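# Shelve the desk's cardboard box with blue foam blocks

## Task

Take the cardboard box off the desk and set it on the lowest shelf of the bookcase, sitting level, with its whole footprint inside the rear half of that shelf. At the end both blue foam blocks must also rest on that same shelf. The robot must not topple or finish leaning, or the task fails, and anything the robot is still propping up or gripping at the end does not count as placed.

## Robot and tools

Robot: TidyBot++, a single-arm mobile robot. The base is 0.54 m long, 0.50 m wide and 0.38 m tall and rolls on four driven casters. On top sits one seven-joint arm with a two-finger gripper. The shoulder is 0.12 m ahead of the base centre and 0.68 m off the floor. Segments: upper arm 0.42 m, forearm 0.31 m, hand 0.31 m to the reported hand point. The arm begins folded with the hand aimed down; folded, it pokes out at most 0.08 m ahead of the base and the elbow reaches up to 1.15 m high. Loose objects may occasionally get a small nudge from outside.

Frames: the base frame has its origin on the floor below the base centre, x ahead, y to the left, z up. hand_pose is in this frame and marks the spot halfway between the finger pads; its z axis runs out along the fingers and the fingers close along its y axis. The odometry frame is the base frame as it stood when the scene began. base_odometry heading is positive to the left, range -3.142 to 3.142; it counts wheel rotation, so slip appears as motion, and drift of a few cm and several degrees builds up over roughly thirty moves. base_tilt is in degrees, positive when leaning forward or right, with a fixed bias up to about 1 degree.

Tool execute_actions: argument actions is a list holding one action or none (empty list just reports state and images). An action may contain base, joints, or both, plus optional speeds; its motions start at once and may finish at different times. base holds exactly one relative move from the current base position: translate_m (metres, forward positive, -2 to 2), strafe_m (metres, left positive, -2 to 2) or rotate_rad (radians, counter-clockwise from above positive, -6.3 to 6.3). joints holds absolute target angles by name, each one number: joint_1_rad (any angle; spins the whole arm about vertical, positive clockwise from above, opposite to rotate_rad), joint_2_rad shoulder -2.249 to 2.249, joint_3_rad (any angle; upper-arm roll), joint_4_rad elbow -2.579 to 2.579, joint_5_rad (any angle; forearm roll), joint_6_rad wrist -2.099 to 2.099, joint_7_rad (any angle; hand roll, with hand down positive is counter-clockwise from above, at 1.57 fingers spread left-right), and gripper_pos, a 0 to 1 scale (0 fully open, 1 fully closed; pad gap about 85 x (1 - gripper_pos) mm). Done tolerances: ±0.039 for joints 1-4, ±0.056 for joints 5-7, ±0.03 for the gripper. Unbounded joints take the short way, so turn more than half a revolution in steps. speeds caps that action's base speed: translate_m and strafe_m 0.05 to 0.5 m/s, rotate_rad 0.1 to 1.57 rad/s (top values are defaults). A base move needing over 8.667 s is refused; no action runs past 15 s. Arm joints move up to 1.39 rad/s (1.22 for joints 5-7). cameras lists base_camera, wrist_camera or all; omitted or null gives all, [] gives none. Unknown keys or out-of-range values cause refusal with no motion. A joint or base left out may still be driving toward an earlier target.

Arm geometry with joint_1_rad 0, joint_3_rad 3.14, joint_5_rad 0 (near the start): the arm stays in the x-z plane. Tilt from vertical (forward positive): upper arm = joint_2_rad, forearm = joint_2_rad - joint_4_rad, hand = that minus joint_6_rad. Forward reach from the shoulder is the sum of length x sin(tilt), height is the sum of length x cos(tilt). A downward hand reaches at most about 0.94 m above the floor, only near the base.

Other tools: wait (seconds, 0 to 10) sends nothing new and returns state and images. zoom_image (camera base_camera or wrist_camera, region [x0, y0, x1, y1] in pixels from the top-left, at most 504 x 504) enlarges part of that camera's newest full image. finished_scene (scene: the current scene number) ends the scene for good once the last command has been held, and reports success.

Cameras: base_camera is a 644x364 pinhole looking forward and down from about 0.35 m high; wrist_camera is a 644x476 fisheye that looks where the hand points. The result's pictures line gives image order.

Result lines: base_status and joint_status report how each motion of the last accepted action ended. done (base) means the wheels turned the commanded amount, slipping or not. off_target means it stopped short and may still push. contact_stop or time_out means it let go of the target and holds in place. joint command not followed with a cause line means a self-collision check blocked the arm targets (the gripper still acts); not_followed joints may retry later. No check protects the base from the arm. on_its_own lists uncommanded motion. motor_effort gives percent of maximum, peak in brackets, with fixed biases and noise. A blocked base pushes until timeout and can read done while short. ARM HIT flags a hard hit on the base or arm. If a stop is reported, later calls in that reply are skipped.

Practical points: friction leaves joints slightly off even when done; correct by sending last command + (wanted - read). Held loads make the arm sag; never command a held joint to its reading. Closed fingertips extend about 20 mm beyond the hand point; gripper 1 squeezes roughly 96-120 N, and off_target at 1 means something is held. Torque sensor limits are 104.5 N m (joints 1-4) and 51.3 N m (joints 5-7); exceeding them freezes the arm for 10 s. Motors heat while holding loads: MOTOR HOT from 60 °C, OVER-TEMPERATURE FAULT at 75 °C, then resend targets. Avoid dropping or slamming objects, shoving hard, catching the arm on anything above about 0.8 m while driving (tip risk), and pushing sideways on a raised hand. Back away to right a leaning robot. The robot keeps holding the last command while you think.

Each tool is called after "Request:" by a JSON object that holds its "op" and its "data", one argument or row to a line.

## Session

Request:
{"op": "execute_actions", "data": {
  "actions": []
}}

Scene clock: 0.00 s.
base_odometry: x=+0.000 y=+0.000 heading=+0.000 (m, m, rad; odometry frame)
base_tilt: forward=-0.1 right=+0.2 (deg)
base_status: not commanded
joint_positions: joint_1_rad=+0.023 joint_2_rad=-0.336 joint_3_rad=+3.145 joint_4_rad=-2.537 joint_5_rad=-0.031 joint_6_rad=-0.912 joint_7_rad=+1.594 gripper_pos=+0.000
joint_status: not commanded
motor_effort: joint_1_rad=+1 joint_2_rad=-2 joint_3_rad=+2 joint_4_rad=+12 joint_5_rad=-1 joint_6_rad=-1 joint_7_rad=+0 (%)
hand_pose: x=+0.2432 y=+0.0059 z=+0.5826 quat_wxyz=(-0.013, +1.000, -0.011, +0.014) (m; base frame)
pictures: base_camera, wrist_camera
camera_calibration (this result's frames):
wrist_camera: T_world_to_cam=[[-0.0354153, -0.996744, -0.072431, 0.0628534], [-0.999358, 0.0357113, -0.00279529, 0.298407], [0.0053728, 0.0722855, -0.99737, 0.71518], [0, 0, 0, 1]] pos_world=[0.296599, 0.000295104, 0.718685]
Images, in order (width x height): base_camera 644x364, wrist_camera 644x476.

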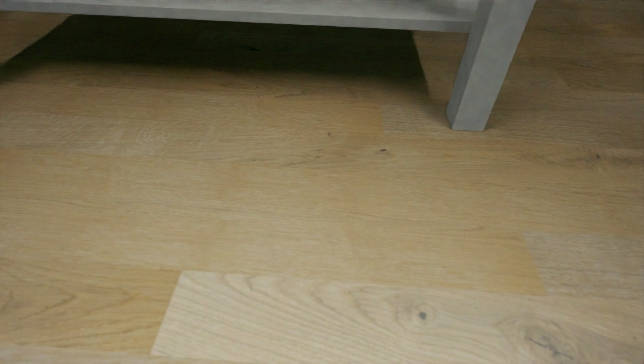

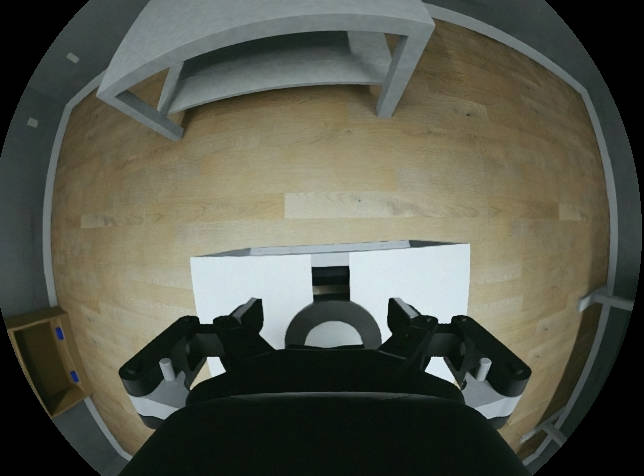

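Request:
{"op": "execute_actions", "data": {
  "actions": [
    {"joints":{"joint_1_rad":0,"joint_2_rad":0.0,"joint_4_rad":-1.0,"joint_5_rad":0,"joint_6_rad":-1.0,"joint_7_rad":1.57},"base":{"rotate_rad":-1.57}}
  ],
  "cameras": ["wrist_camera"]
}}

Scene clock: 3.10 s.
base_odometry: x=+0.000 y=+0.000 heading=-1.568 (m, m, rad; odometry frame)
base_tilt: forward=-0.1 right=+0.1 (deg)
base_status: done
joint_positions: joint_1_rad=+0.021 joint_2_rad=-0.019 joint_3_rad=+3.145 joint_4_rad=-1.016 joint_5_rad=-0.024 joint_6_rad=-0.973 joint_7_rad=+1.594 gripper_pos=+0.000
joint_status: all done
motor_effort: joint_1_rad=+1(3) joint_2_rad=-21(21) joint_3_rad=+1(3) joint_4_rad=+17(18) joint_5_rad=-1(0) joint_6_rad=+8(8) joint_7_rad=+0(0) (%)
hand_pose: x=+0.6617 y=-0.0059 z=+1.1524 quat_wxyz=(+0.001, +0.833, -0.001, +0.553) (m; base frame)
pictures: wrist_camera
camera_calibration (this result's frames):
wrist_camera: T_world_to_cam=[[0.0341161, -0.99892, -0.0315525, 0.0140268], [-0.411391, 0.0147359, -0.91134, 1.3765], [0.91082, 0.0440718, -0.410444, 0.00642739], [0, 0, 0, 1]] pos_world=[0.559945, -0.00655544, 1.25754]
Images, in order (width x height): wrist_camera 644x476.

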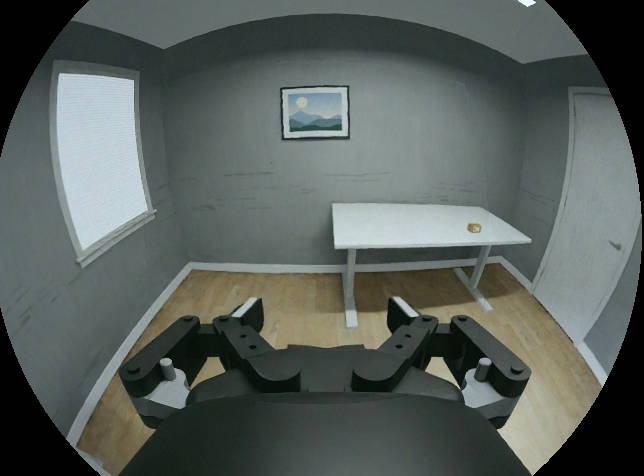

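Request:
{"op": "execute_actions", "data": {
  "actions": [
    {"base":{"strafe_m":-1.0},"joints":{"joint_2_rad":0.2,"joint_4_rad":-1.5,"joint_6_rad":-0.5}}
  ],
  "cameras": []
}}

Request:
{"op": "execute_actions", "data": {
  "actions": [
    {"base":{"translate_m":0.6}}
  ]
}}

Scene clock: 6.87 s.
base_odometry: x=-1.000 y=+0.000 heading=-1.570 (m, m, rad; odometry frame)
base_tilt: forward=-0.1 right=+0.2 (deg)
base_status: done
joint_positions: joint_1_rad=+0.017 joint_2_rad=+0.202 joint_3_rad=+3.145 joint_4_rad=-1.489 joint_5_rad=-0.023 joint_6_rad=-0.525 joint_7_rad=+1.594 gripper_pos=+0.000
joint_status: all done
motor_effort: joint_1_rad=+1(4) joint_2_rad=-32(36) joint_3_rad=+1(4) joint_4_rad=+18(20) joint_5_rad=-1(1) joint_6_rad=+7(8) joint_7_rad=-1(1) (%)
hand_pose: x=+0.7642 y=-0.0079 z=+0.8692 quat_wxyz=(+0.000, +0.895, -0.005, +0.446) (m; base frame)
pictures: none
No camera images: the call's "cameras" was empty. Leave "cameras" out to get every camera's image.

Scene clock: 9.43 s.
base_odometry: x=-1.000 y=-0.600 heading=-1.571 (m, m, rad; odometry frame)
base_tilt: forward=-0.1 right=+0.1 (deg)
base_status: done
joint_positions: joint_1_rad=+0.016 joint_2_rad=+0.201 joint_3_rad=+3.145 joint_4_rad=-1.489 joint_5_rad=-0.023 joint_6_rad=-0.521 joint_7_rad=+1.594 gripper_pos=+0.000
joint_status: not commanded
motor_effort: joint_1_rad=+1(3) joint_2_rad=-32(36) joint_3_rad=+1(1) joint_4_rad=+19(19) joint_5_rad=-1(1) joint_6_rad=+7(7) joint_7_rad=+0(1) (%)
hand_pose: x=+0.7647 y=-0.0077 z=+0.8708 quat_wxyz=(+0.000, +0.894, -0.005, +0.449) (m; base frame)
pictures: base_camera, wrist_camera
camera_calibration (this result's frames):
wrist_camera: T_world_to_cam=[[0.0192495, -0.998836, -0.0442189, 0.0222637], [-0.617218, 0.0229218, -0.786458, 1.21096], [0.786557, 0.0424316, -0.616059, 0.0711622], [0, 0, 0, 1]] pos_world=[0.691025, -0.00853921, 0.997194]
Images, in order (width x height): base_camera 644x364, wrist_camera 644x476.

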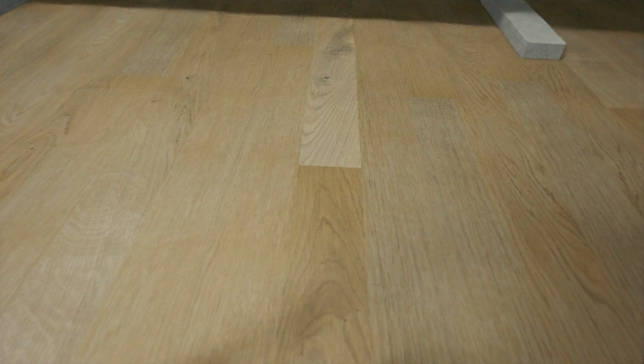

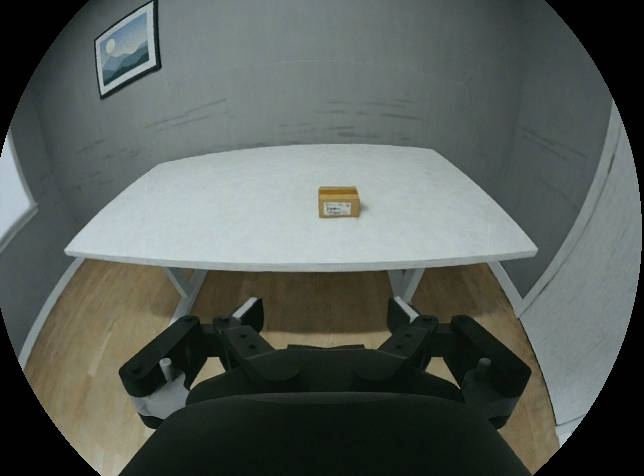

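Request:
{"op": "execute_actions", "data": {
  "actions": [
    {"base":{"strafe_m":-0.035},"joints":{"joint_2_rad":0.30,"joint_4_rad":-0.97,"joint_6_rad":-1.87,"joint_7_rad":0.0}}
  ],
  "cameras": []
}}

Request:
{"op": "execute_actions", "data": {
  "actions": [
    {"base":{"translate_m":0.45},"speeds":{"translate_m":0.3}}
  ],
  "cameras": ["wrist_camera"]
}}

Scene clock: 12.53 s.
base_odometry: x=-1.035 y=-0.600 heading=-1.570 (m, m, rad; odometry frame)
base_tilt: forward=-0.1 right=+0.2 (deg)
base_status: done
joint_positions: joint_1_rad=+0.012 joint_2_rad=+0.283 joint_3_rad=+3.148 joint_4_rad=-0.987 joint_5_rad=-0.023 joint_6_rad=-1.853 joint_7_rad=+0.036 gripper_pos=+0.000
joint_status: all done
motor_effort: joint_1_rad=+1(5) joint_2_rad=-30(34) joint_3_rad=+1(2) joint_4_rad=+14(20) joint_5_rad=-1(1) joint_6_rad=-1(7) joint_7_rad=+0(0) (%)
hand_pose: x=+0.5427 y=+0.0007 z=+0.8681 quat_wxyz=(-0.014, +0.715, -0.699, +0.000) (m; base frame)
pictures: none
No camera images: the call's "cameras" was empty. Leave "cameras" out to get every camera's image.

Scene clock: 15.00 s.
base_odometry: x=-1.036 y=-1.051 heading=-1.571 (m, m, rad; odometry frame)
base_tilt: forward=-0.1 right=+0.2 (deg)
base_status: done
joint_positions: joint_1_rad=+0.012 joint_2_rad=+0.297 joint_3_rad=+3.148 joint_4_rad=-0.986 joint_5_rad=-0.022 joint_6_rad=-1.853 joint_7_rad=+0.036 gripper_pos=+0.000
joint_status: not commanded
motor_effort: joint_1_rad=+1(5) joint_2_rad=-31(33) joint_3_rad=+1(3) joint_4_rad=+14(15) joint_5_rad=-1(0) joint_6_rad=-1(1) joint_7_rad=+0(0) (%)
hand_pose: x=+0.5454 y=+0.0005 z=+0.8624 quat_wxyz=(-0.009, +0.715, -0.699, -0.004) (m; base frame)
pictures: wrist_camera
camera_calibration (this result's frames):
wrist_camera: T_world_to_cam=[[-0.998563, -0.00648149, -0.0532056, 0.596624], [-0.00885474, 0.998971, 0.0444915, 0.0199429], [0.0528624, 0.0448987, -0.997592, 0.967336], [0, 0, 0, 1]] pos_world=[0.544807, -0.0594874, 0.995863]
Images, in order (width x height): wrist_camera 644x476.

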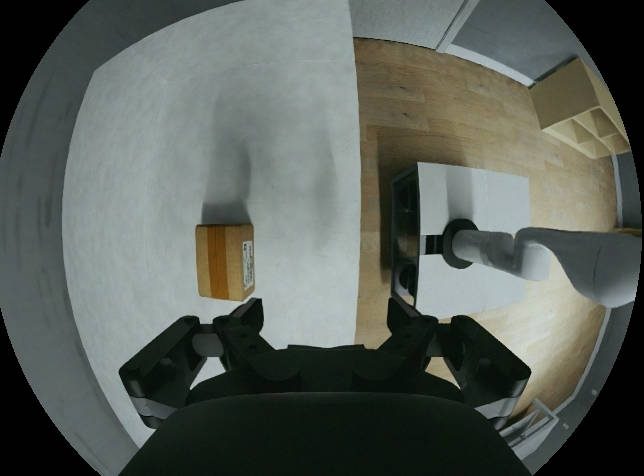

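Request:
{"op": "execute_actions", "data": {
  "actions": [
    {"base":{"translate_m":0.118},"speeds":{"translate_m":0.2},"joints":{"joint_1_rad":0.05}}
  ],
  "cameras": ["wrist_camera"]
}}

Scene clock: 16.87 s.
base_odometry: x=-1.036 y=-1.169 heading=-1.571 (m, m, rad; odometry frame)
base_tilt: forward=-0.1 right=+0.2 (deg)
base_status: done
joint_positions: joint_1_rad=+0.034 joint_2_rad=+0.298 joint_3_rad=+3.148 joint_4_rad=-0.985 joint_5_rad=-0.021 joint_6_rad=-1.853 joint_7_rad=+0.036 gripper_pos=+0.000
joint_status: all done
motor_effort: joint_1_rad=+1(3) joint_2_rad=-31(33) joint_3_rad=+1(1) joint_4_rad=+14(15) joint_5_rad=+0(2) joint_6_rad=-1(0) joint_7_rad=+0(0) (%)
hand_pose: x=+0.5456 y=-0.0092 z=+0.8618 quat_wxyz=(-0.008, +0.708, -0.707, -0.004) (m; base frame)
pictures: wrist_camera
camera_calibration (this result's frames):
wrist_camera: T_world_to_cam=[[-0.998534, 0.0156436, -0.0518222, 0.595741], [0.0133891, 0.998961, 0.043571, 0.0182809], [0.0524499, 0.0428133, -0.997705, 0.967454], [0, 0, 0, 1]] pos_world=[0.543879, -0.0690013, 0.995311]
Images, in order (width x height): wrist_camera 644x476.

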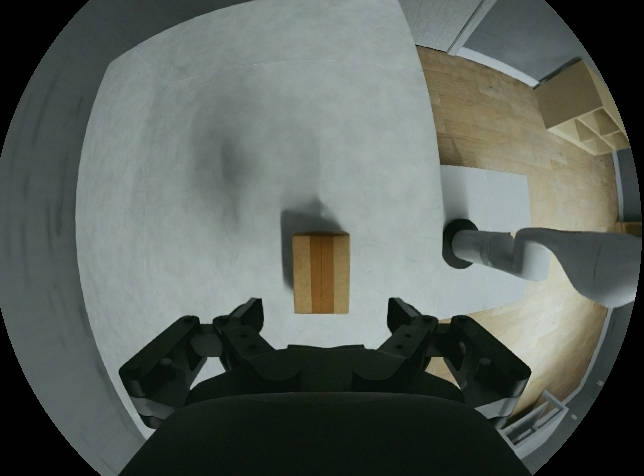

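Request:
{"op": "execute_actions", "data": {
  "actions": [
    {"joints":{"joint_2_rad":0.275,"joint_4_rad":-1.322,"joint_6_rad":-1.53}}
  ],
  "cameras": ["wrist_camera"]
}}

Scene clock: 18.90 s.
base_odometry: x=-1.036 y=-1.169 heading=-1.571 (m, m, rad; odometry frame)
base_tilt: forward=-0.1 right=+0.2 (deg)
base_status: not commanded
joint_positions: joint_1_rad=+0.034 joint_2_rad=+0.294 joint_3_rad=+3.148 joint_4_rad=-1.306 joint_5_rad=-0.021 joint_6_rad=-1.554 joint_7_rad=+0.036 gripper_pos=+0.000
joint_status: all done
motor_effort: joint_1_rad=+1(1) joint_2_rad=-31(33) joint_3_rad=+1(1) joint_4_rad=+15(15) joint_5_rad=-1(1) joint_6_rad=-1(1) joint_7_rad=+0(0) (%)
hand_pose: x=+0.5512 y=-0.0093 z=+0.7643 quat_wxyz=(-0.003, +0.705, -0.709, -0.011) (m; base frame)
pictures: wrist_camera
camera_calibration (this result's frames):
wrist_camera: T_world_to_cam=[[-0.999166, 0.0219354, -0.0344423, 0.583355], [0.0203825, 0.998788, 0.0448069, 0.0178025], [0.0353834, 0.0440675, -0.998402, 0.879794], [0, 0, 0, 1]] pos_world=[0.551376, -0.0693474, 0.897683]
Images, in order (width x height): wrist_camera 644x476.

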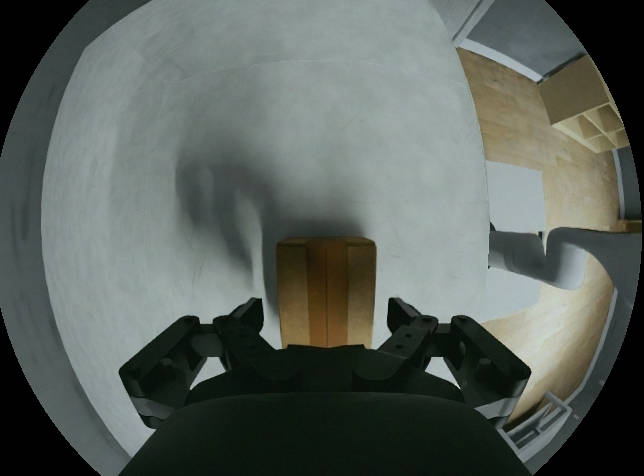

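Request:
{"op": "execute_actions", "data": {
  "actions": [
    {"joints":{"gripper_pos":1}}
  ],
  "cameras": []
}}

Request:
{"op": "execute_actions", "data": {
  "actions": [
    {"joints":{"joint_4_rad":-1.25}}
  ],
  "cameras": []
}}

Request:
{"op": "execute_actions", "data": {
  "actions": [
    {"joints":{"joint_7_rad":1.6}}
  ],
  "cameras": []
}}

Request:
{"op": "execute_actions", "data": {
  "actions": [
    {"joints":{"joint_4_rad":-1.322}}
  ],
  "cameras": ["wrist_camera"]
}}

Scene clock: 22.17 s.
base_odometry: x=-1.036 y=-1.169 heading=-1.571 (m, m, rad; odometry frame)
base_tilt: forward=-0.1 right=+0.1 (deg)
base_status: not commanded
joint_positions: joint_1_rad=+0.034 joint_2_rad=+0.285 joint_3_rad=+3.148 joint_4_rad=-1.311 joint_5_rad=-0.021 joint_6_rad=-1.554 joint_7_rad=+0.036 gripper_pos=+0.364
joint_status: gripper_pos off_target (ended at +0.364, target +1.000)
motor_effort: joint_1_rad=+1(1) joint_2_rad=-32(33) joint_3_rad=+1(1) joint_4_rad=+15(16) joint_5_rad=+0(0) joint_6_rad=-1(0) joint_7_rad=+0(1) (%)
hand_pose: x=+0.5491 y=-0.0093 z=+0.7665 quat_wxyz=(-0.004, +0.705, -0.709, -0.010) (m; base frame)
pictures: none
No camera images: the call's "cameras" was empty. Leave "cameras" out to get every camera's image.

Scene clock: 23.00 s.
base_odometry: x=-1.036 y=-1.169 heading=-1.571 (m, m, rad; odometry frame)
base_tilt: forward=-0.1 right=+0.1 (deg)
base_status: not commanded
joint_positions: joint_1_rad=+0.034 joint_2_rad=+0.285 joint_3_rad=+3.148 joint_4_rad=-1.263 joint_5_rad=-0.021 joint_6_rad=-1.554 joint_7_rad=+0.036 gripper_pos=+0.364
joint_status: all done
motor_effort: joint_1_rad=+1(1) joint_2_rad=-32(33) joint_3_rad=+1(1) joint_4_rad=+16(16) joint_5_rad=+0(0) joint_6_rad=+0(1) joint_7_rad=-1(1) (%)
hand_pose: x=+0.5639 y=-0.0098 z=+0.7817 quat_wxyz=(-0.020, +0.705, -0.709, +0.008) (m; base frame)
pictures: none
No camera images: the call's "cameras" was empty. Leave "cameras" out to get every camera's image.

Scene clock: 24.80 s.
base_odometry: x=-1.036 y=-1.169 heading=-1.571 (m, m, rad; odometry frame)
base_tilt: forward=-0.1 right=+0.1 (deg)
base_status: not commanded
joint_positions: joint_1_rad=+0.034 joint_2_rad=+0.285 joint_3_rad=+3.148 joint_4_rad=-1.263 joint_5_rad=-0.021 joint_6_rad=-1.554 joint_7_rad=+1.578 gripper_pos=+0.364
joint_status: all done
motor_effort: joint_1_rad=+1(1) joint_2_rad=-32(32) joint_3_rad=+1(1) joint_4_rad=+16(16) joint_5_rad=-1(1) joint_6_rad=+0(0) joint_7_rad=+0(0) (%)
hand_pose: x=+0.5639 y=-0.0098 z=+0.7817 quat_wxyz=(-0.009, +1.000, -0.017, +0.020) (m; base frame)
pictures: none
No camera images: the call's "cameras" was empty. Leave "cameras" out to get every camera's image.

Scene clock: 25.63 s.
base_odometry: x=-1.036 y=-1.169 heading=-1.571 (m, m, rad; odometry frame)
base_tilt: forward=-0.1 right=+0.2 (deg)
base_status: not commanded
joint_positions: joint_1_rad=+0.034 joint_2_rad=+0.283 joint_3_rad=+3.148 joint_4_rad=-1.314 joint_5_rad=-0.021 joint_6_rad=-1.553 joint_7_rad=+1.578 gripper_pos=+0.364
joint_status: all done
motor_effort: joint_1_rad=+1(1) joint_2_rad=-33(33) joint_3_rad=+1(1) joint_4_rad=+15(17) joint_5_rad=-1(1) joint_6_rad=-1(1) joint_7_rad=-1(0) (%)
hand_pose: x=+0.5480 y=-0.0092 z=+0.7665 quat_wxyz=(-0.010, +1.000, -0.017, -0.004) (m; base frame)
pictures: wrist_camera
camera_calibration (this result's frames):
wrist_camera: T_world_to_cam=[[-0.0502333, -0.996577, -0.0656606, 0.0747925], [-0.998262, 0.048072, 0.0340925, 0.575271], [-0.0308194, 0.0672591, -0.997259, 0.917722], [0, 0, 0, 1]] pos_world=[0.606312, -0.0148432, 0.900506]
Images, in order (width x height): wrist_camera 644x476.

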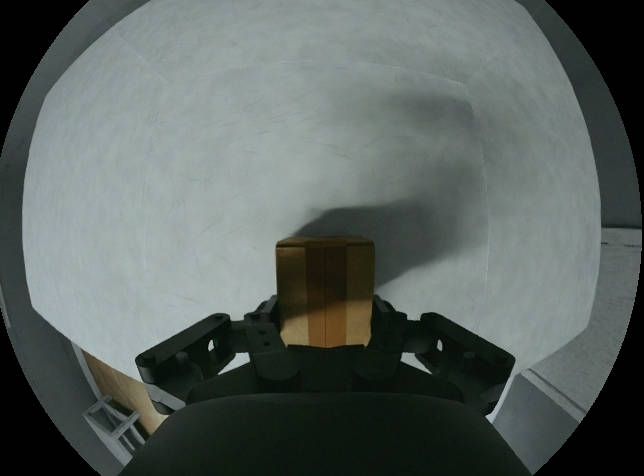

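Request:
{"op": "execute_actions", "data": {
  "actions": [
    {"joints":{"gripper_pos":0}}
  ],
  "cameras": []
}}

Request:
{"op": "execute_actions", "data": {
  "actions": [
    {"joints":{"joint_4_rad":-1.08}}
  ],
  "cameras": []
}}

Request:
{"op": "execute_actions", "data": {
  "actions": [
    {"base":{"translate_m":-0.36},"joints":{"joint_6_rad":0.145}}
  ],
  "cameras": []
}}

Request:
{"op": "execute_actions", "data": {
  "actions": [
    {"joints":{"joint_2_rad":0.34,"joint_4_rad":-1.80}}
  ],
  "cameras": ["wrist_camera"]
}}

Scene clock: 27.53 s.
base_odometry: x=-1.036 y=-1.169 heading=-1.571 (m, m, rad; odometry frame)
base_tilt: forward=-0.1 right=+0.2 (deg)
base_status: not commanded
joint_positions: joint_1_rad=+0.034 joint_2_rad=+0.283 joint_3_rad=+3.148 joint_4_rad=-1.314 joint_5_rad=-0.021 joint_6_rad=-1.553 joint_7_rad=+1.578 gripper_pos=+0.000
joint_status: all done
motor_effort: joint_1_rad=+1(1) joint_2_rad=-31(32) joint_3_rad=+1(1) joint_4_rad=+15(15) joint_5_rad=-1(1) joint_6_rad=-1(1) joint_7_rad=+0(0) (%)
hand_pose: x=+0.5480 y=-0.0092 z=+0.7665 quat_wxyz=(-0.010, +1.000, -0.017, -0.004) (m; base frame)
pictures: none
No camera images: the call's "cameras" was empty. Leave "cameras" out to get every camera's image.

Scene clock: 28.80 s.
base_odometry: x=-1.036 y=-1.169 heading=-1.571 (m, m, rad; odometry frame)
base_tilt: forward=-0.1 right=+0.2 (deg)
base_status: not commanded
joint_positions: joint_1_rad=+0.034 joint_2_rad=+0.282 joint_3_rad=+3.148 joint_4_rad=-1.095 joint_5_rad=-0.021 joint_6_rad=-1.553 joint_7_rad=+1.578 gripper_pos=+0.000
joint_status: all done
motor_effort: joint_1_rad=+1(1) joint_2_rad=-32(32) joint_3_rad=+1(1) joint_4_rad=+16(16) joint_5_rad=-1(1) joint_6_rad=+1(1) joint_7_rad=+0(0) (%)
hand_pose: x=+0.6097 y=-0.0116 z=+0.8423 quat_wxyz=(-0.007, +0.994, -0.016, +0.106) (m; base frame)
pictures: none
No camera images: the call's "cameras" was empty. Leave "cameras" out to get every camera's image.

Scene clock: 30.97 s.
base_odometry: x=-1.036 y=-0.809 heading=-1.571 (m, m, rad; odometry frame)
base_tilt: forward=-0.1 right=+0.2 (deg)
base_status: done
joint_positions: joint_1_rad=+0.036 joint_2_rad=+0.269 joint_3_rad=+3.146 joint_4_rad=-1.089 joint_5_rad=-0.018 joint_6_rad=+0.144 joint_7_rad=+1.578 gripper_pos=+0.000
joint_status: all done
motor_effort: joint_1_rad=+1(8) joint_2_rad=-36(40) joint_3_rad=+1(5) joint_4_rad=+19(20) joint_5_rad=+0(1) joint_6_rad=+8(9) joint_7_rad=-1(1) (%)
hand_pose: x=+0.8292 y=-0.0273 z=+1.2625 quat_wxyz=(+0.013, +0.570, -0.015, +0.821) (m; base frame)
pictures: none
No camera images: the call's "cameras" was empty. Leave "cameras" out to get every camera's image.

Scene clock: 32.93 s.
base_odometry: x=-1.036 y=-0.809 heading=-1.571 (m, m, rad; odometry frame)
base_tilt: forward=-0.1 right=+0.2 (deg)
base_status: not commanded
joint_positions: joint_1_rad=+0.036 joint_2_rad=+0.335 joint_3_rad=+3.146 joint_4_rad=-1.784 joint_5_rad=-0.018 joint_6_rad=+0.144 joint_7_rad=+1.578 gripper_pos=+0.000
joint_status: all done
motor_effort: joint_1_rad=+1(1) joint_2_rad=-36(40) joint_3_rad=+1(1) joint_4_rad=+17(20) joint_5_rad=-1(1) joint_6_rad=+8(10) joint_7_rad=+0(1) (%)
hand_pose: x=+0.8112 y=-0.0270 z=+0.7930 quat_wxyz=(+0.010, +0.834, -0.022, +0.551) (m; base frame)
pictures: wrist_camera
camera_calibration (this result's frames):
wrist_camera: T_world_to_cam=[[-0.0104222, -0.999108, -0.0409238, 0.0200319], [-0.414924, 0.0415574, -0.908907, 1.1124], [0.909797, 0.00750742, -0.414987, -0.272958], [0, 0, 0, 1]] pos_world=[0.710104, -0.024165, 0.89861]
Images, in order (width x height): wrist_camera 644x476.

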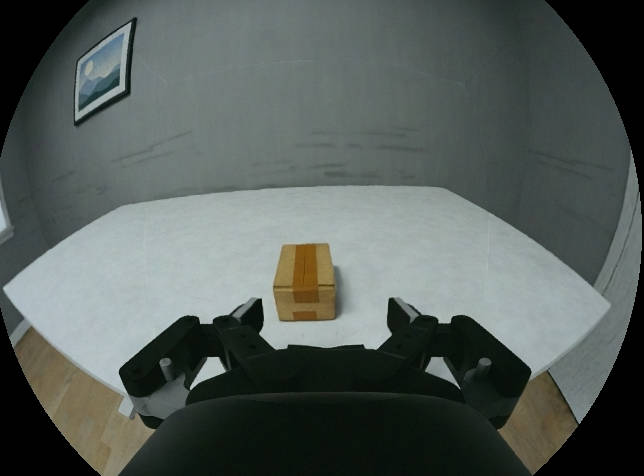

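Request:
{"op": "execute_actions", "data": {
  "actions": [
    {"base":{"strafe_m":0.019},"joints":{"joint_4_rad":-1.818,"joint_6_rad":0.075}}
  ],
  "cameras": []
}}

Request:
{"op": "execute_actions", "data": {
  "actions": [
    {"base":{"translate_m":0.085},"speeds":{"translate_m":0.1}}
  ],
  "cameras": ["wrist_camera"]
}}

Scene clock: 34.07 s.
base_odometry: x=-1.017 y=-0.808 heading=-1.571 (m, m, rad; odometry frame)
base_tilt: forward=-0.1 right=+0.1 (deg)
base_status: done
joint_positions: joint_1_rad=+0.039 joint_2_rad=+0.335 joint_3_rad=+3.142 joint_4_rad=-1.803 joint_5_rad=-0.018 joint_6_rad=+0.095 joint_7_rad=+1.578 gripper_pos=+0.000
joint_status: all done
motor_effort: joint_1_rad=+1(3) joint_2_rad=-35(38) joint_3_rad=+1(2) joint_4_rad=+16(18) joint_5_rad=-1(1) joint_6_rad=+8(8) joint_7_rad=+0(0) (%)
hand_pose: x=+0.7991 y=-0.0260 z=+0.7682 quat_wxyz=(+0.008, +0.853, -0.022, +0.522) (m; base frame)
pictures: none
No camera images: the call's "cameras" was empty. Leave "cameras" out to get every camera's image.

Scene clock: 35.50 s.
base_odometry: x=-1.017 y=-0.894 heading=-1.570 (m, m, rad; odometry frame)
base_tilt: forward=-0.1 right=+0.1 (deg)
base_status: done
joint_positions: joint_1_rad=+0.039 joint_2_rad=+0.336 joint_3_rad=+3.142 joint_4_rad=-1.804 joint_5_rad=-0.018 joint_6_rad=+0.094 joint_7_rad=+1.578 gripper_pos=+0.000
joint_status: not commanded
motor_effort: joint_1_rad=+1(1) joint_2_rad=-35(39) joint_3_rad=+1(1) joint_4_rad=+17(18) joint_5_rad=-1(0) joint_6_rad=+8(8) joint_7_rad=+0(1) (%)
hand_pose: x=+0.7987 y=-0.0260 z=+0.7671 quat_wxyz=(+0.008, +0.853, -0.022, +0.521) (m; base frame)
pictures: wrist_camera
camera_calibration (this result's frames):
wrist_camera: T_world_to_cam=[[-0.0121415, -0.998927, -0.0447006, 0.0241652], [-0.478381, 0.0450589, -0.876996, 1.10995], [0.878068, 0.0107359, -0.478415, -0.19827], [0, 0, 0, 1]] pos_world=[0.705369, -0.0237454, 0.879649]
Images, in order (width x height): wrist_camera 644x476.

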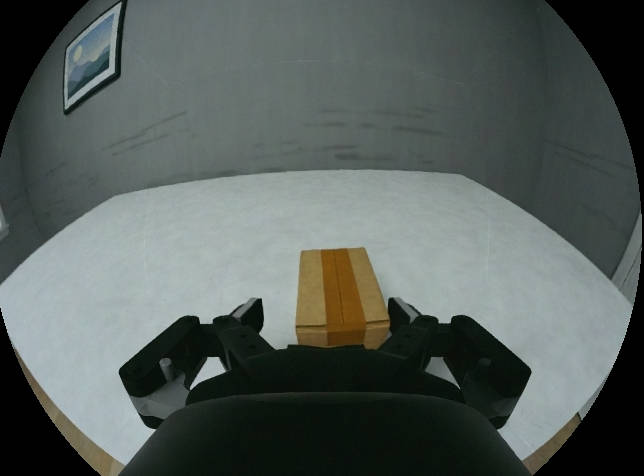

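Request:
{"op": "execute_actions", "data": {
  "actions": [
    {"base":{"strafe_m":-0.009}}
  ],
  "cameras": []
}}

Request:
{"op": "execute_actions", "data": {
  "actions": [
    {"base":{"translate_m":0.01}}
  ],
  "cameras": []
}}

Request:
{"op": "execute_actions", "data": {
  "actions": [
    {"joints":{"gripper_pos":1}}
  ],
  "cameras": ["wrist_camera"]
}}

Request:
{"op": "execute_actions", "data": {
  "actions": [
    {"joints":{"joint_2_rad":0.2}}
  ],
  "cameras": ["wrist_camera"]
}}

Scene clock: 36.67 s.
base_odometry: x=-1.026 y=-0.894 heading=-1.570 (m, m, rad; odometry frame)
base_tilt: forward=-0.1 right=+0.2 (deg)
base_status: done
joint_positions: joint_1_rad=+0.040 joint_2_rad=+0.336 joint_3_rad=+3.143 joint_4_rad=-1.804 joint_5_rad=-0.018 joint_6_rad=+0.094 joint_7_rad=+1.578 gripper_pos=+0.000
joint_status: not commanded
motor_effort: joint_1_rad=+0(8) joint_2_rad=-36(37) joint_3_rad=+0(5) joint_4_rad=+17(17) joint_5_rad=-1(1) joint_6_rad=+8(8) joint_7_rad=+0(0) (%)
hand_pose: x=+0.7987 y=-0.0273 z=+0.7671 quat_wxyz=(+0.009, +0.853, -0.023, +0.521) (m; base frame)
pictures: none
No camera images: the call's "cameras" was empty. Leave "cameras" out to get every camera's image.

Scene clock: 37.33 s.
base_odometry: x=-1.026 y=-0.904 heading=-1.570 (m, m, rad; odometry frame)
base_tilt: forward=-0.1 right=+0.2 (deg)
base_status: done
joint_positions: joint_1_rad=+0.040 joint_2_rad=+0.338 joint_3_rad=+3.143 joint_4_rad=-1.805 joint_5_rad=-0.018 joint_6_rad=+0.094 joint_7_rad=+1.578 gripper_pos=+0.000
joint_status: not commanded
motor_effort: joint_1_rad=+2(7) joint_2_rad=-35(39) joint_3_rad=+1(5) joint_4_rad=+17(18) joint_5_rad=-1(1) joint_6_rad=+8(9) joint_7_rad=-1(0) (%)
hand_pose: x=+0.7986 y=-0.0277 z=+0.7654 quat_wxyz=(+0.009, +0.854, -0.023, +0.520) (m; base frame)
pictures: none
No camera images: the call's "cameras" was empty. Leave "cameras" out to get every camera's image.

Scene clock: 38.43 s.
base_odometry: x=-1.026 y=-0.904 heading=-1.570 (m, m, rad; odometry frame)
base_tilt: forward=-0.1 right=+0.2 (deg)
base_status: not commanded
joint_positions: joint_1_rad=+0.040 joint_2_rad=+0.337 joint_3_rad=+3.143 joint_4_rad=-1.805 joint_5_rad=-0.018 joint_6_rad=+0.094 joint_7_rad=+1.578 gripper_pos=+0.358
joint_status: gripper_pos off_target (ended at +0.358, target +1.000)
motor_effort: joint_1_rad=+1(0) joint_2_rad=-35(36) joint_3_rad=+1(1) joint_4_rad=+16(17) joint_5_rad=+0(1) joint_6_rad=+7(8) joint_7_rad=-1(1) (%)
hand_pose: x=+0.7986 y=-0.0277 z=+0.7658 quat_wxyz=(+0.009, +0.854, -0.023, +0.520) (m; base frame)
pictures: wrist_camera
camera_calibration (this result's frames):
wrist_camera: T_world_to_cam=[[-0.0147398, -0.998904, -0.0444298, 0.0243027], [-0.480061, 0.0460481, -0.876026, 1.10947], [0.877111, 0.00841658, -0.480213, -0.196622], [0, 0, 0, 1]] pos_world=[0.705429, -0.0251579, 0.87858]
Images, in order (width x height): wrist_camera 644x476.

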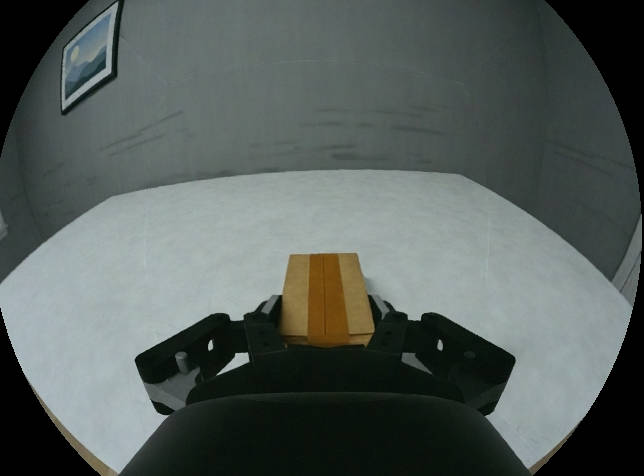

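Scene clock: 39.53 s.
base_odometry: x=-1.026 y=-0.904 heading=-1.570 (m, m, rad; odometry frame)
base_tilt: forward=-0.1 right=+0.2 (deg)
base_status: not commanded
joint_positions: joint_1_rad=+0.040 joint_2_rad=+0.206 joint_3_rad=+3.143 joint_4_rad=-1.813 joint_5_rad=-0.018 joint_6_rad=+0.090 joint_7_rad=+1.578 gripper_pos=+0.358
joint_status: all done
motor_effort: joint_1_rad=+1(1) joint_2_rad=-33(40) joint_3_rad=+1(1) joint_4_rad=+19(19) joint_5_rad=+0(1) joint_6_rad=+9(10) joint_7_rad=-1(0) (%)
hand_pose: x=+0.7794 y=-0.0269 z=+0.8481 quat_wxyz=(+0.010, +0.822, -0.022, +0.570) (m; base frame)
pictures: wrist_camera
camera_calibration (this result's frames):
wrist_camera: T_world_to_cam=[[-0.00959447, -0.999107, -0.0411367, 0.0216663], [-0.373026, 0.0417451, -0.926881, 1.13191], [0.927771, 0.00645212, -0.373093, -0.270741], [0, 0, 0, 1]] pos_world=[0.673624, -0.0238578, 0.949024]
Images, in order (width x height): wrist_camera 644x476.

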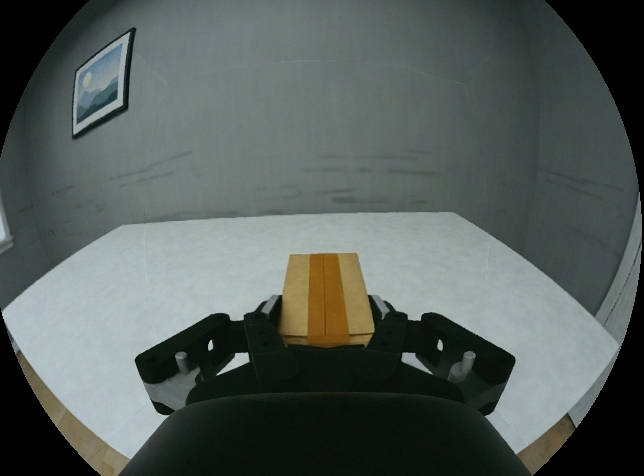

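Request:
{"op": "execute_actions", "data": {
  "actions": [
    {"base":{"rotate_rad":3.14},"speeds":{"rotate_rad":1.1},"joints":{"joint_1_rad":-0.02}}
  ],
  "cameras": ["wrist_camera"]
}}

Request:
{"op": "execute_actions", "data": {
  "actions": [
    {"base":{"translate_m":0.9},"joints":{"joint_2_rad":1.67,"joint_4_rad":-1.188,"joint_6_rad":0.86}}
  ],
  "cameras": ["wrist_camera"]
}}

Scene clock: 44.07 s.
base_odometry: x=-1.026 y=-0.904 heading=+1.568 (m, m, rad; odometry frame)
base_tilt: forward=-0.1 right=+0.2 (deg)
base_status: done
joint_positions: joint_1_rad=-0.014 joint_2_rad=+0.206 joint_3_rad=+3.142 joint_4_rad=-1.813 joint_5_rad=-0.018 joint_6_rad=+0.090 joint_7_rad=+1.578 gripper_pos=+0.358
joint_status: all done
motor_effort: joint_1_rad=+1(6) joint_2_rad=-33(35) joint_3_rad=+1(4) joint_4_rad=+19(19) joint_5_rad=-1(0) joint_6_rad=+9(9) joint_7_rad=-1(0) (%)
hand_pose: x=+0.7799 y=+0.0095 z=+0.8481 quat_wxyz=(-0.006, +0.822, +0.000, +0.570) (m; base frame)
pictures: wrist_camera
camera_calibration (this result's frames):
wrist_camera: T_world_to_cam=[[0.0454185, -0.998112, -0.0413409, 0.0152609], [-0.374831, 0.0213327, -0.926848, 1.13212], [0.92598, 0.0575919, -0.373155, -0.270444], [0, 0, 0, 1]] pos_world=[0.674085, 0.00665635, 0.949012]
Images, in order (width x height): wrist_camera 644x476.

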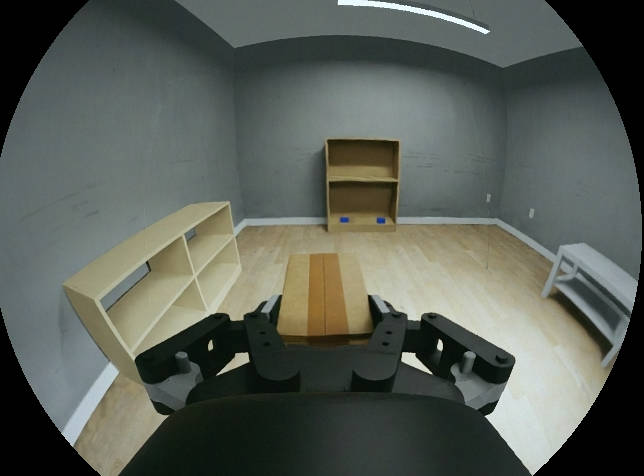

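Scene clock: 47.23 s.
base_odometry: x=-1.026 y=-0.004 heading=+1.569 (m, m, rad; odometry frame)
base_tilt: forward=-0.1 right=+0.2 (deg)
base_status: done
joint_positions: joint_1_rad=-0.014 joint_2_rad=+1.663 joint_3_rad=+3.143 joint_4_rad=-1.206 joint_5_rad=-0.018 joint_6_rad=+0.828 joint_7_rad=+1.578 gripper_pos=+0.358
joint_status: all done
motor_effort: joint_1_rad=+1(2) joint_2_rad=-54(61) joint_3_rad=+0(1) joint_4_rad=+9(20) joint_5_rad=-1(0) joint_6_rad=+9(10) joint_7_rad=+0(0) (%)
hand_pose: x=+0.9001 y=+0.0074 z=+0.1992 quat_wxyz=(+0.001, +0.852, +0.000, +0.523) (m; base frame)
pictures: wrist_camera
camera_calibration (this result's frames):
wrist_camera: T_world_to_cam=[[0.0333995, -0.998892, -0.0331425, -0.00992664], [-0.475147, 0.0133041, -0.879806, 0.656772], [0.879272, 0.0451326, -0.474176, -0.561494], [0, 0, 0, 1]] pos_world=[0.806101, 0.00668829, 0.311256]
Images, in order (width x height): wrist_camera 644x476.

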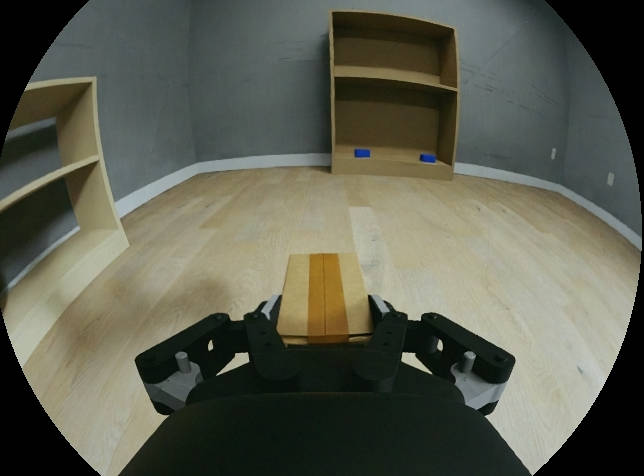

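Request:
{"op": "execute_actions", "data": {
  "actions": [
    {"base":{"strafe_m":-0.42}}
  ],
  "cameras": []
}}

Request:
{"op": "execute_actions", "data": {
  "actions": [
    {"base":{"translate_m":1.05}}
  ]
}}

Scene clock: 49.77 s.
base_odometry: x=-0.606 y=-0.004 heading=+1.570 (m, m, rad; odometry frame)
base_tilt: forward=-0.1 right=+0.2 (deg)
base_status: done
joint_positions: joint_1_rad=-0.013 joint_2_rad=+1.664 joint_3_rad=+3.145 joint_4_rad=-1.206 joint_5_rad=-0.018 joint_6_rad=+0.828 joint_7_rad=+1.578 gripper_pos=+0.358
joint_status: not commanded
motor_effort: joint_1_rad=+1(8) joint_2_rad=-54(55) joint_3_rad=+1(1) joint_4_rad=+9(9) joint_5_rad=-1(2) joint_6_rad=+9(9) joint_7_rad=-1(1) (%)
hand_pose: x=+0.9001 y=+0.0060 z=+0.1991 quat_wxyz=(+0.002, +0.852, +0.001, +0.523) (m; base frame)
pictures: none
No camera images: the call's "cameras" was empty. Leave "cameras" out to get every camera's image.

Scene clock: 53.23 s.
base_odometry: x=-0.603 y=+1.046 heading=+1.569 (m, m, rad; odometry frame)
base_tilt: forward=-0.1 right=+0.1 (deg)
base_status: done
joint_positions: joint_1_rad=-0.013 joint_2_rad=+1.671 joint_3_rad=+3.145 joint_4_rad=-1.203 joint_5_rad=-0.018 joint_6_rad=+0.829 joint_7_rad=+1.578 gripper_pos=+0.358
joint_status: not commanded
motor_effort: joint_1_rad=+1(3) joint_2_rad=-54(56) joint_3_rad=+0(1) joint_4_rad=+9(10) joint_5_rad=+0(1) joint_6_rad=+9(10) joint_7_rad=+0(0) (%)
hand_pose: x=+0.8979 y=+0.0062 z=+0.1947 quat_wxyz=(+0.002, +0.853, +0.001, +0.521) (m; base frame)
pictures: base_camera, wrist_camera
camera_calibration (this result's frames):
wrist_camera: T_world_to_cam=[[0.033522, -0.998961, -0.030872, -0.0117738], [-0.478489, 0.011078, -0.878024, 0.654506], [0.877454, 0.044205, -0.47762, -0.559327], [0, 0, 0, 1]] pos_world=[0.804352, 0.00571285, 0.307162]
Images, in order (width x height): base_camera 644x364, wrist_camera 644x476.

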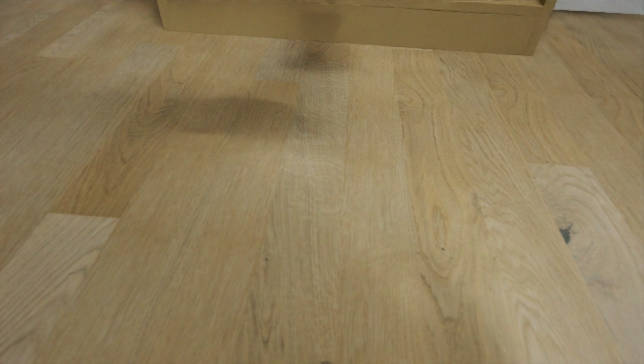

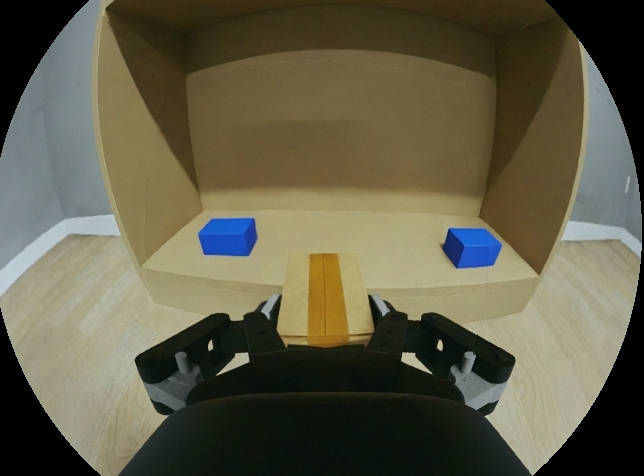

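Request:
{"op": "execute_actions", "data": {
  "actions": [
    {"base":{"translate_m":0.26},"speeds":{"translate_m":0.2},"joints":{"joint_2_rad":1.70,"joint_6_rad":0.89}}
  ],
  "cameras": []
}}

Request:
{"op": "execute_actions", "data": {
  "actions": [
    {"base":{"translate_m":0.07},"speeds":{"translate_m":0.07},"joints":{"joint_2_rad":1.79,"joint_6_rad":0.975}}
  ]
}}

Scene clock: 55.87 s.
base_odometry: x=-0.602 y=+1.307 heading=+1.568 (m, m, rad; odometry frame)
base_tilt: forward=-0.1 right=+0.1 (deg)
base_status: done
joint_positions: joint_1_rad=-0.014 joint_2_rad=+1.706 joint_3_rad=+3.145 joint_4_rad=-1.202 joint_5_rad=-0.017 joint_6_rad=+0.858 joint_7_rad=+1.578 gripper_pos=+0.358
joint_status: all done
motor_effort: joint_1_rad=+1(7) joint_2_rad=-53(57) joint_3_rad=+0(2) joint_4_rad=+8(10) joint_5_rad=-1(1) joint_6_rad=+8(9) joint_7_rad=+0(0) (%)
hand_pose: x=+0.8850 y=+0.0065 z=+0.1758 quat_wxyz=(+0.002, +0.855, +0.002, +0.519) (m; base frame)
pictures: none
No camera images: the call's "cameras" was empty. Leave "cameras" out to get every camera's image.

Scene clock: 57.40 s.
base_odometry: x=-0.602 y=+1.377 heading=+1.567 (m, m, rad; odometry frame)
base_tilt: forward=-0.1 right=+0.1 (deg)
base_status: done
joint_positions: joint_1_rad=-0.014 joint_2_rad=+1.781 joint_3_rad=+3.145 joint_4_rad=-1.199 joint_5_rad=-0.017 joint_6_rad=+0.959 joint_7_rad=+1.578 gripper_pos=+0.358
joint_status: all done
motor_effort: joint_1_rad=+1(7) joint_2_rad=-49(54) joint_3_rad=+1(2) joint_4_rad=+7(9) joint_5_rad=+0(1) joint_6_rad=+7(9) joint_7_rad=+0(1) (%)
hand_pose: x=+0.8617 y=+0.0064 z=+0.1487 quat_wxyz=(+0.003, +0.847, +0.002, +0.532) (m; base frame)
pictures: base_camera, wrist_camera
camera_calibration (this result's frames):
wrist_camera: T_world_to_cam=[[0.0359117, -0.998961, -0.0280629, -0.0142389], [-0.456811, 0.00856664, -0.889523, 0.579826], [0.888839, 0.0447637, -0.456029, -0.562528], [0, 0, 0, 1]] pos_world=[0.765379, 0.00598959, 0.258839]
Images, in order (width x height): base_camera 644x364, wrist_camera 644x476.

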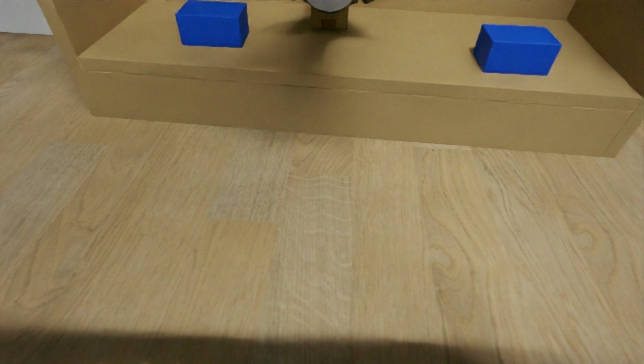

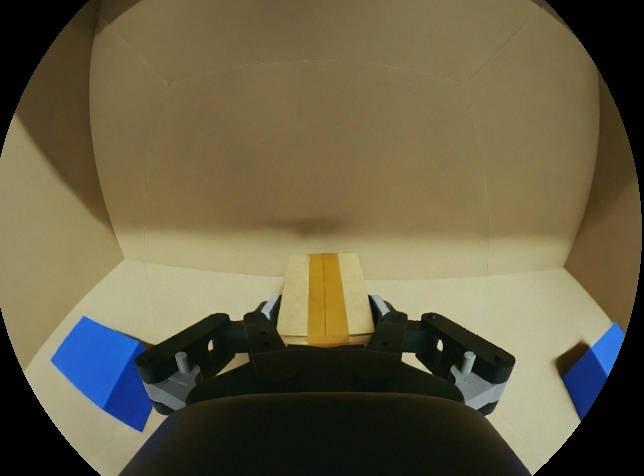

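Request:
{"op": "execute_actions", "data": {
  "actions": [
    {"base":{"translate_m":0.035},"speeds":{"translate_m":0.05},"joints":{"joint_6_rad":0.95}}
  ]
}}

Scene clock: 58.93 s.
base_odometry: x=-0.601 y=+1.411 heading=+1.567 (m, m, rad; odometry frame)
base_tilt: forward=-0.2 right=+0.1 (deg)
base_status: done
joint_positions: joint_1_rad=-0.015 joint_2_rad=+1.773 joint_3_rad=+3.144 joint_4_rad=-1.239 joint_5_rad=-0.017 joint_6_rad=+0.981 joint_7_rad=+1.578 gripper_pos=+0.358
joint_status: all done
motor_effort: joint_1_rad=+0(6) joint_2_rad=-45(55) joint_3_rad=+2(2) joint_4_rad=+15(19) joint_5_rad=+2(2) joint_6_rad=+1(9) joint_7_rad=+2(2) (%)
hand_pose: x=+0.8509 y=+0.0067 z=+0.1477 quat_wxyz=(+0.002, +0.850, +0.002, +0.528) (m; base frame)
pictures: base_camera, wrist_camera
camera_calibration (this result's frames):
wrist_camera: T_world_to_cam=[[0.0359837, -0.99895, -0.0283561, -0.0136302], [-0.466017, 0.00832743, -0.884737, 0.581086], [0.884044, 0.0450505, -0.465228, -0.54804], [0, 0, 0, 1]] pos_world=[0.755778, 0.00623462, 0.258758]
Images, in order (width x height): base_camera 644x364, wrist_camera 644x476.

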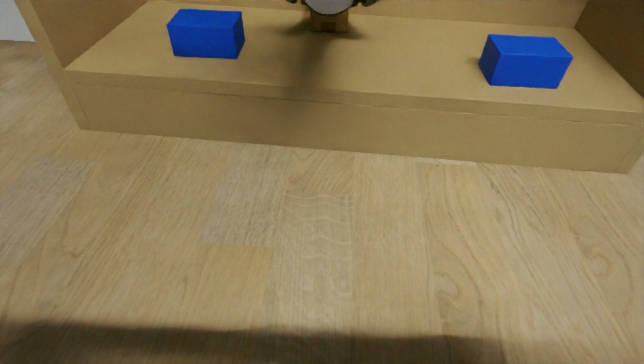

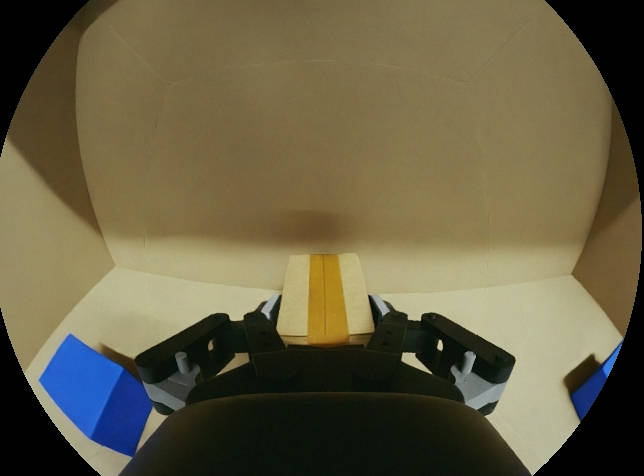

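The box is resting on the shelf, well back. Releasing and backing off.

Request:
{"op": "execute_actions", "data": {
  "actions": [
    {"base":{"translate_m":-0.01},"joints":{"gripper_pos":0,"joint_2_rad":1.76,"joint_6_rad":0.99}}
  ],
  "cameras": []
}}

Request:
{"op": "execute_actions", "data": {
  "actions": [
    {"base":{"translate_m":-0.2},"speeds":{"translate_m":0.25}}
  ]
}}

Scene clock: 60.37 s.
base_odometry: x=-0.601 y=+1.401 heading=+1.566 (m, m, rad; odometry frame)
base_tilt: forward=-0.1 right=+0.2 (deg)
base_status: done
joint_positions: joint_1_rad=-0.015 joint_2_rad=+1.765 joint_3_rad=+3.144 joint_4_rad=-1.197 joint_5_rad=-0.017 joint_6_rad=+0.979 joint_7_rad=+1.578 gripper_pos=+0.000
joint_status: all done
motor_effort: joint_1_rad=+1(5) joint_2_rad=-50(55) joint_3_rad=+1(4) joint_4_rad=+7(14) joint_5_rad=+0(0) joint_6_rad=+8(10) joint_7_rad=+0(1) (%)
hand_pose: x=+0.8731 y=+0.0077 z=+0.1665 quat_wxyz=(+0.002, +0.837, +0.002, +0.547) (m; base frame)
pictures: none
No camera images: the call's "cameras" was empty. Leave "cameras" out to get every camera's image.

Scene clock: 62.10 s.
base_odometry: x=-0.602 y=+1.201 heading=+1.566 (m, m, rad; odometry frame)
base_tilt: forward=-0.1 right=+0.2 (deg)
base_status: done
joint_positions: joint_1_rad=-0.016 joint_2_rad=+1.763 joint_3_rad=+3.144 joint_4_rad=-1.195 joint_5_rad=-0.017 joint_6_rad=+0.979 joint_7_rad=+1.578 gripper_pos=+0.000
joint_status: not commanded
motor_effort: joint_1_rad=+1(8) joint_2_rad=-50(52) joint_3_rad=+0(1) joint_4_rad=+7(8) joint_5_rad=-1(2) joint_6_rad=+8(8) joint_7_rad=+0(0) (%)
hand_pose: x=+0.8749 y=+0.0084 z=+0.1686 quat_wxyz=(+0.001, +0.836, +0.003, +0.549) (m; base frame)
pictures: base_camera, wrist_camera
camera_calibration (this result's frames):
wrist_camera: T_world_to_cam=[[0.039048, -0.99885, -0.0278196, -0.0149549], [-0.420412, 0.00883438, -0.90729, 0.574605], [0.906493, 0.0471236, -0.419584, -0.586904], [0, 0, 0, 1]] pos_world=[0.774179, 0.00764303, 0.274662]
Images, in order (width x height): base_camera 644x364, wrist_camera 644x476.

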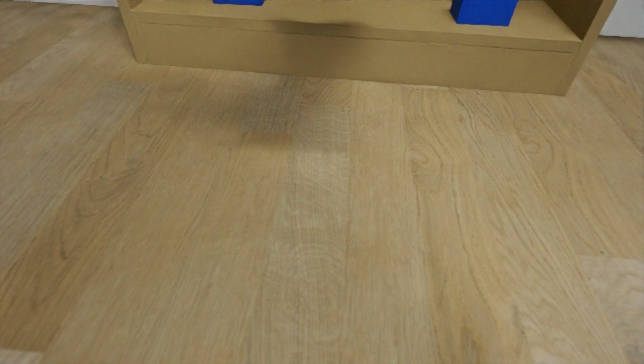

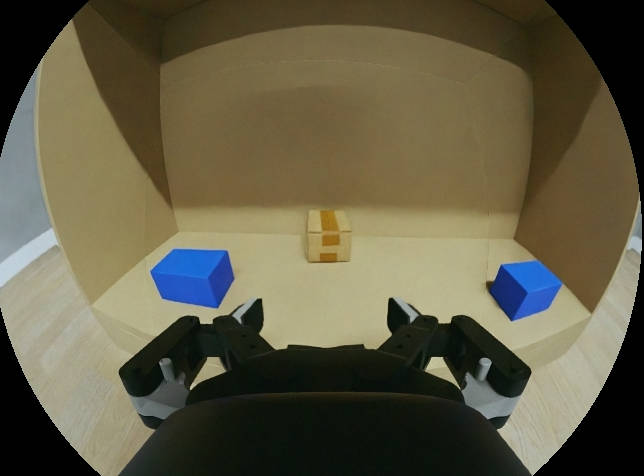

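Request:
{"op": "finished_scene", "data": {
  "scene": 2
}}

The scene is finished: the task was done.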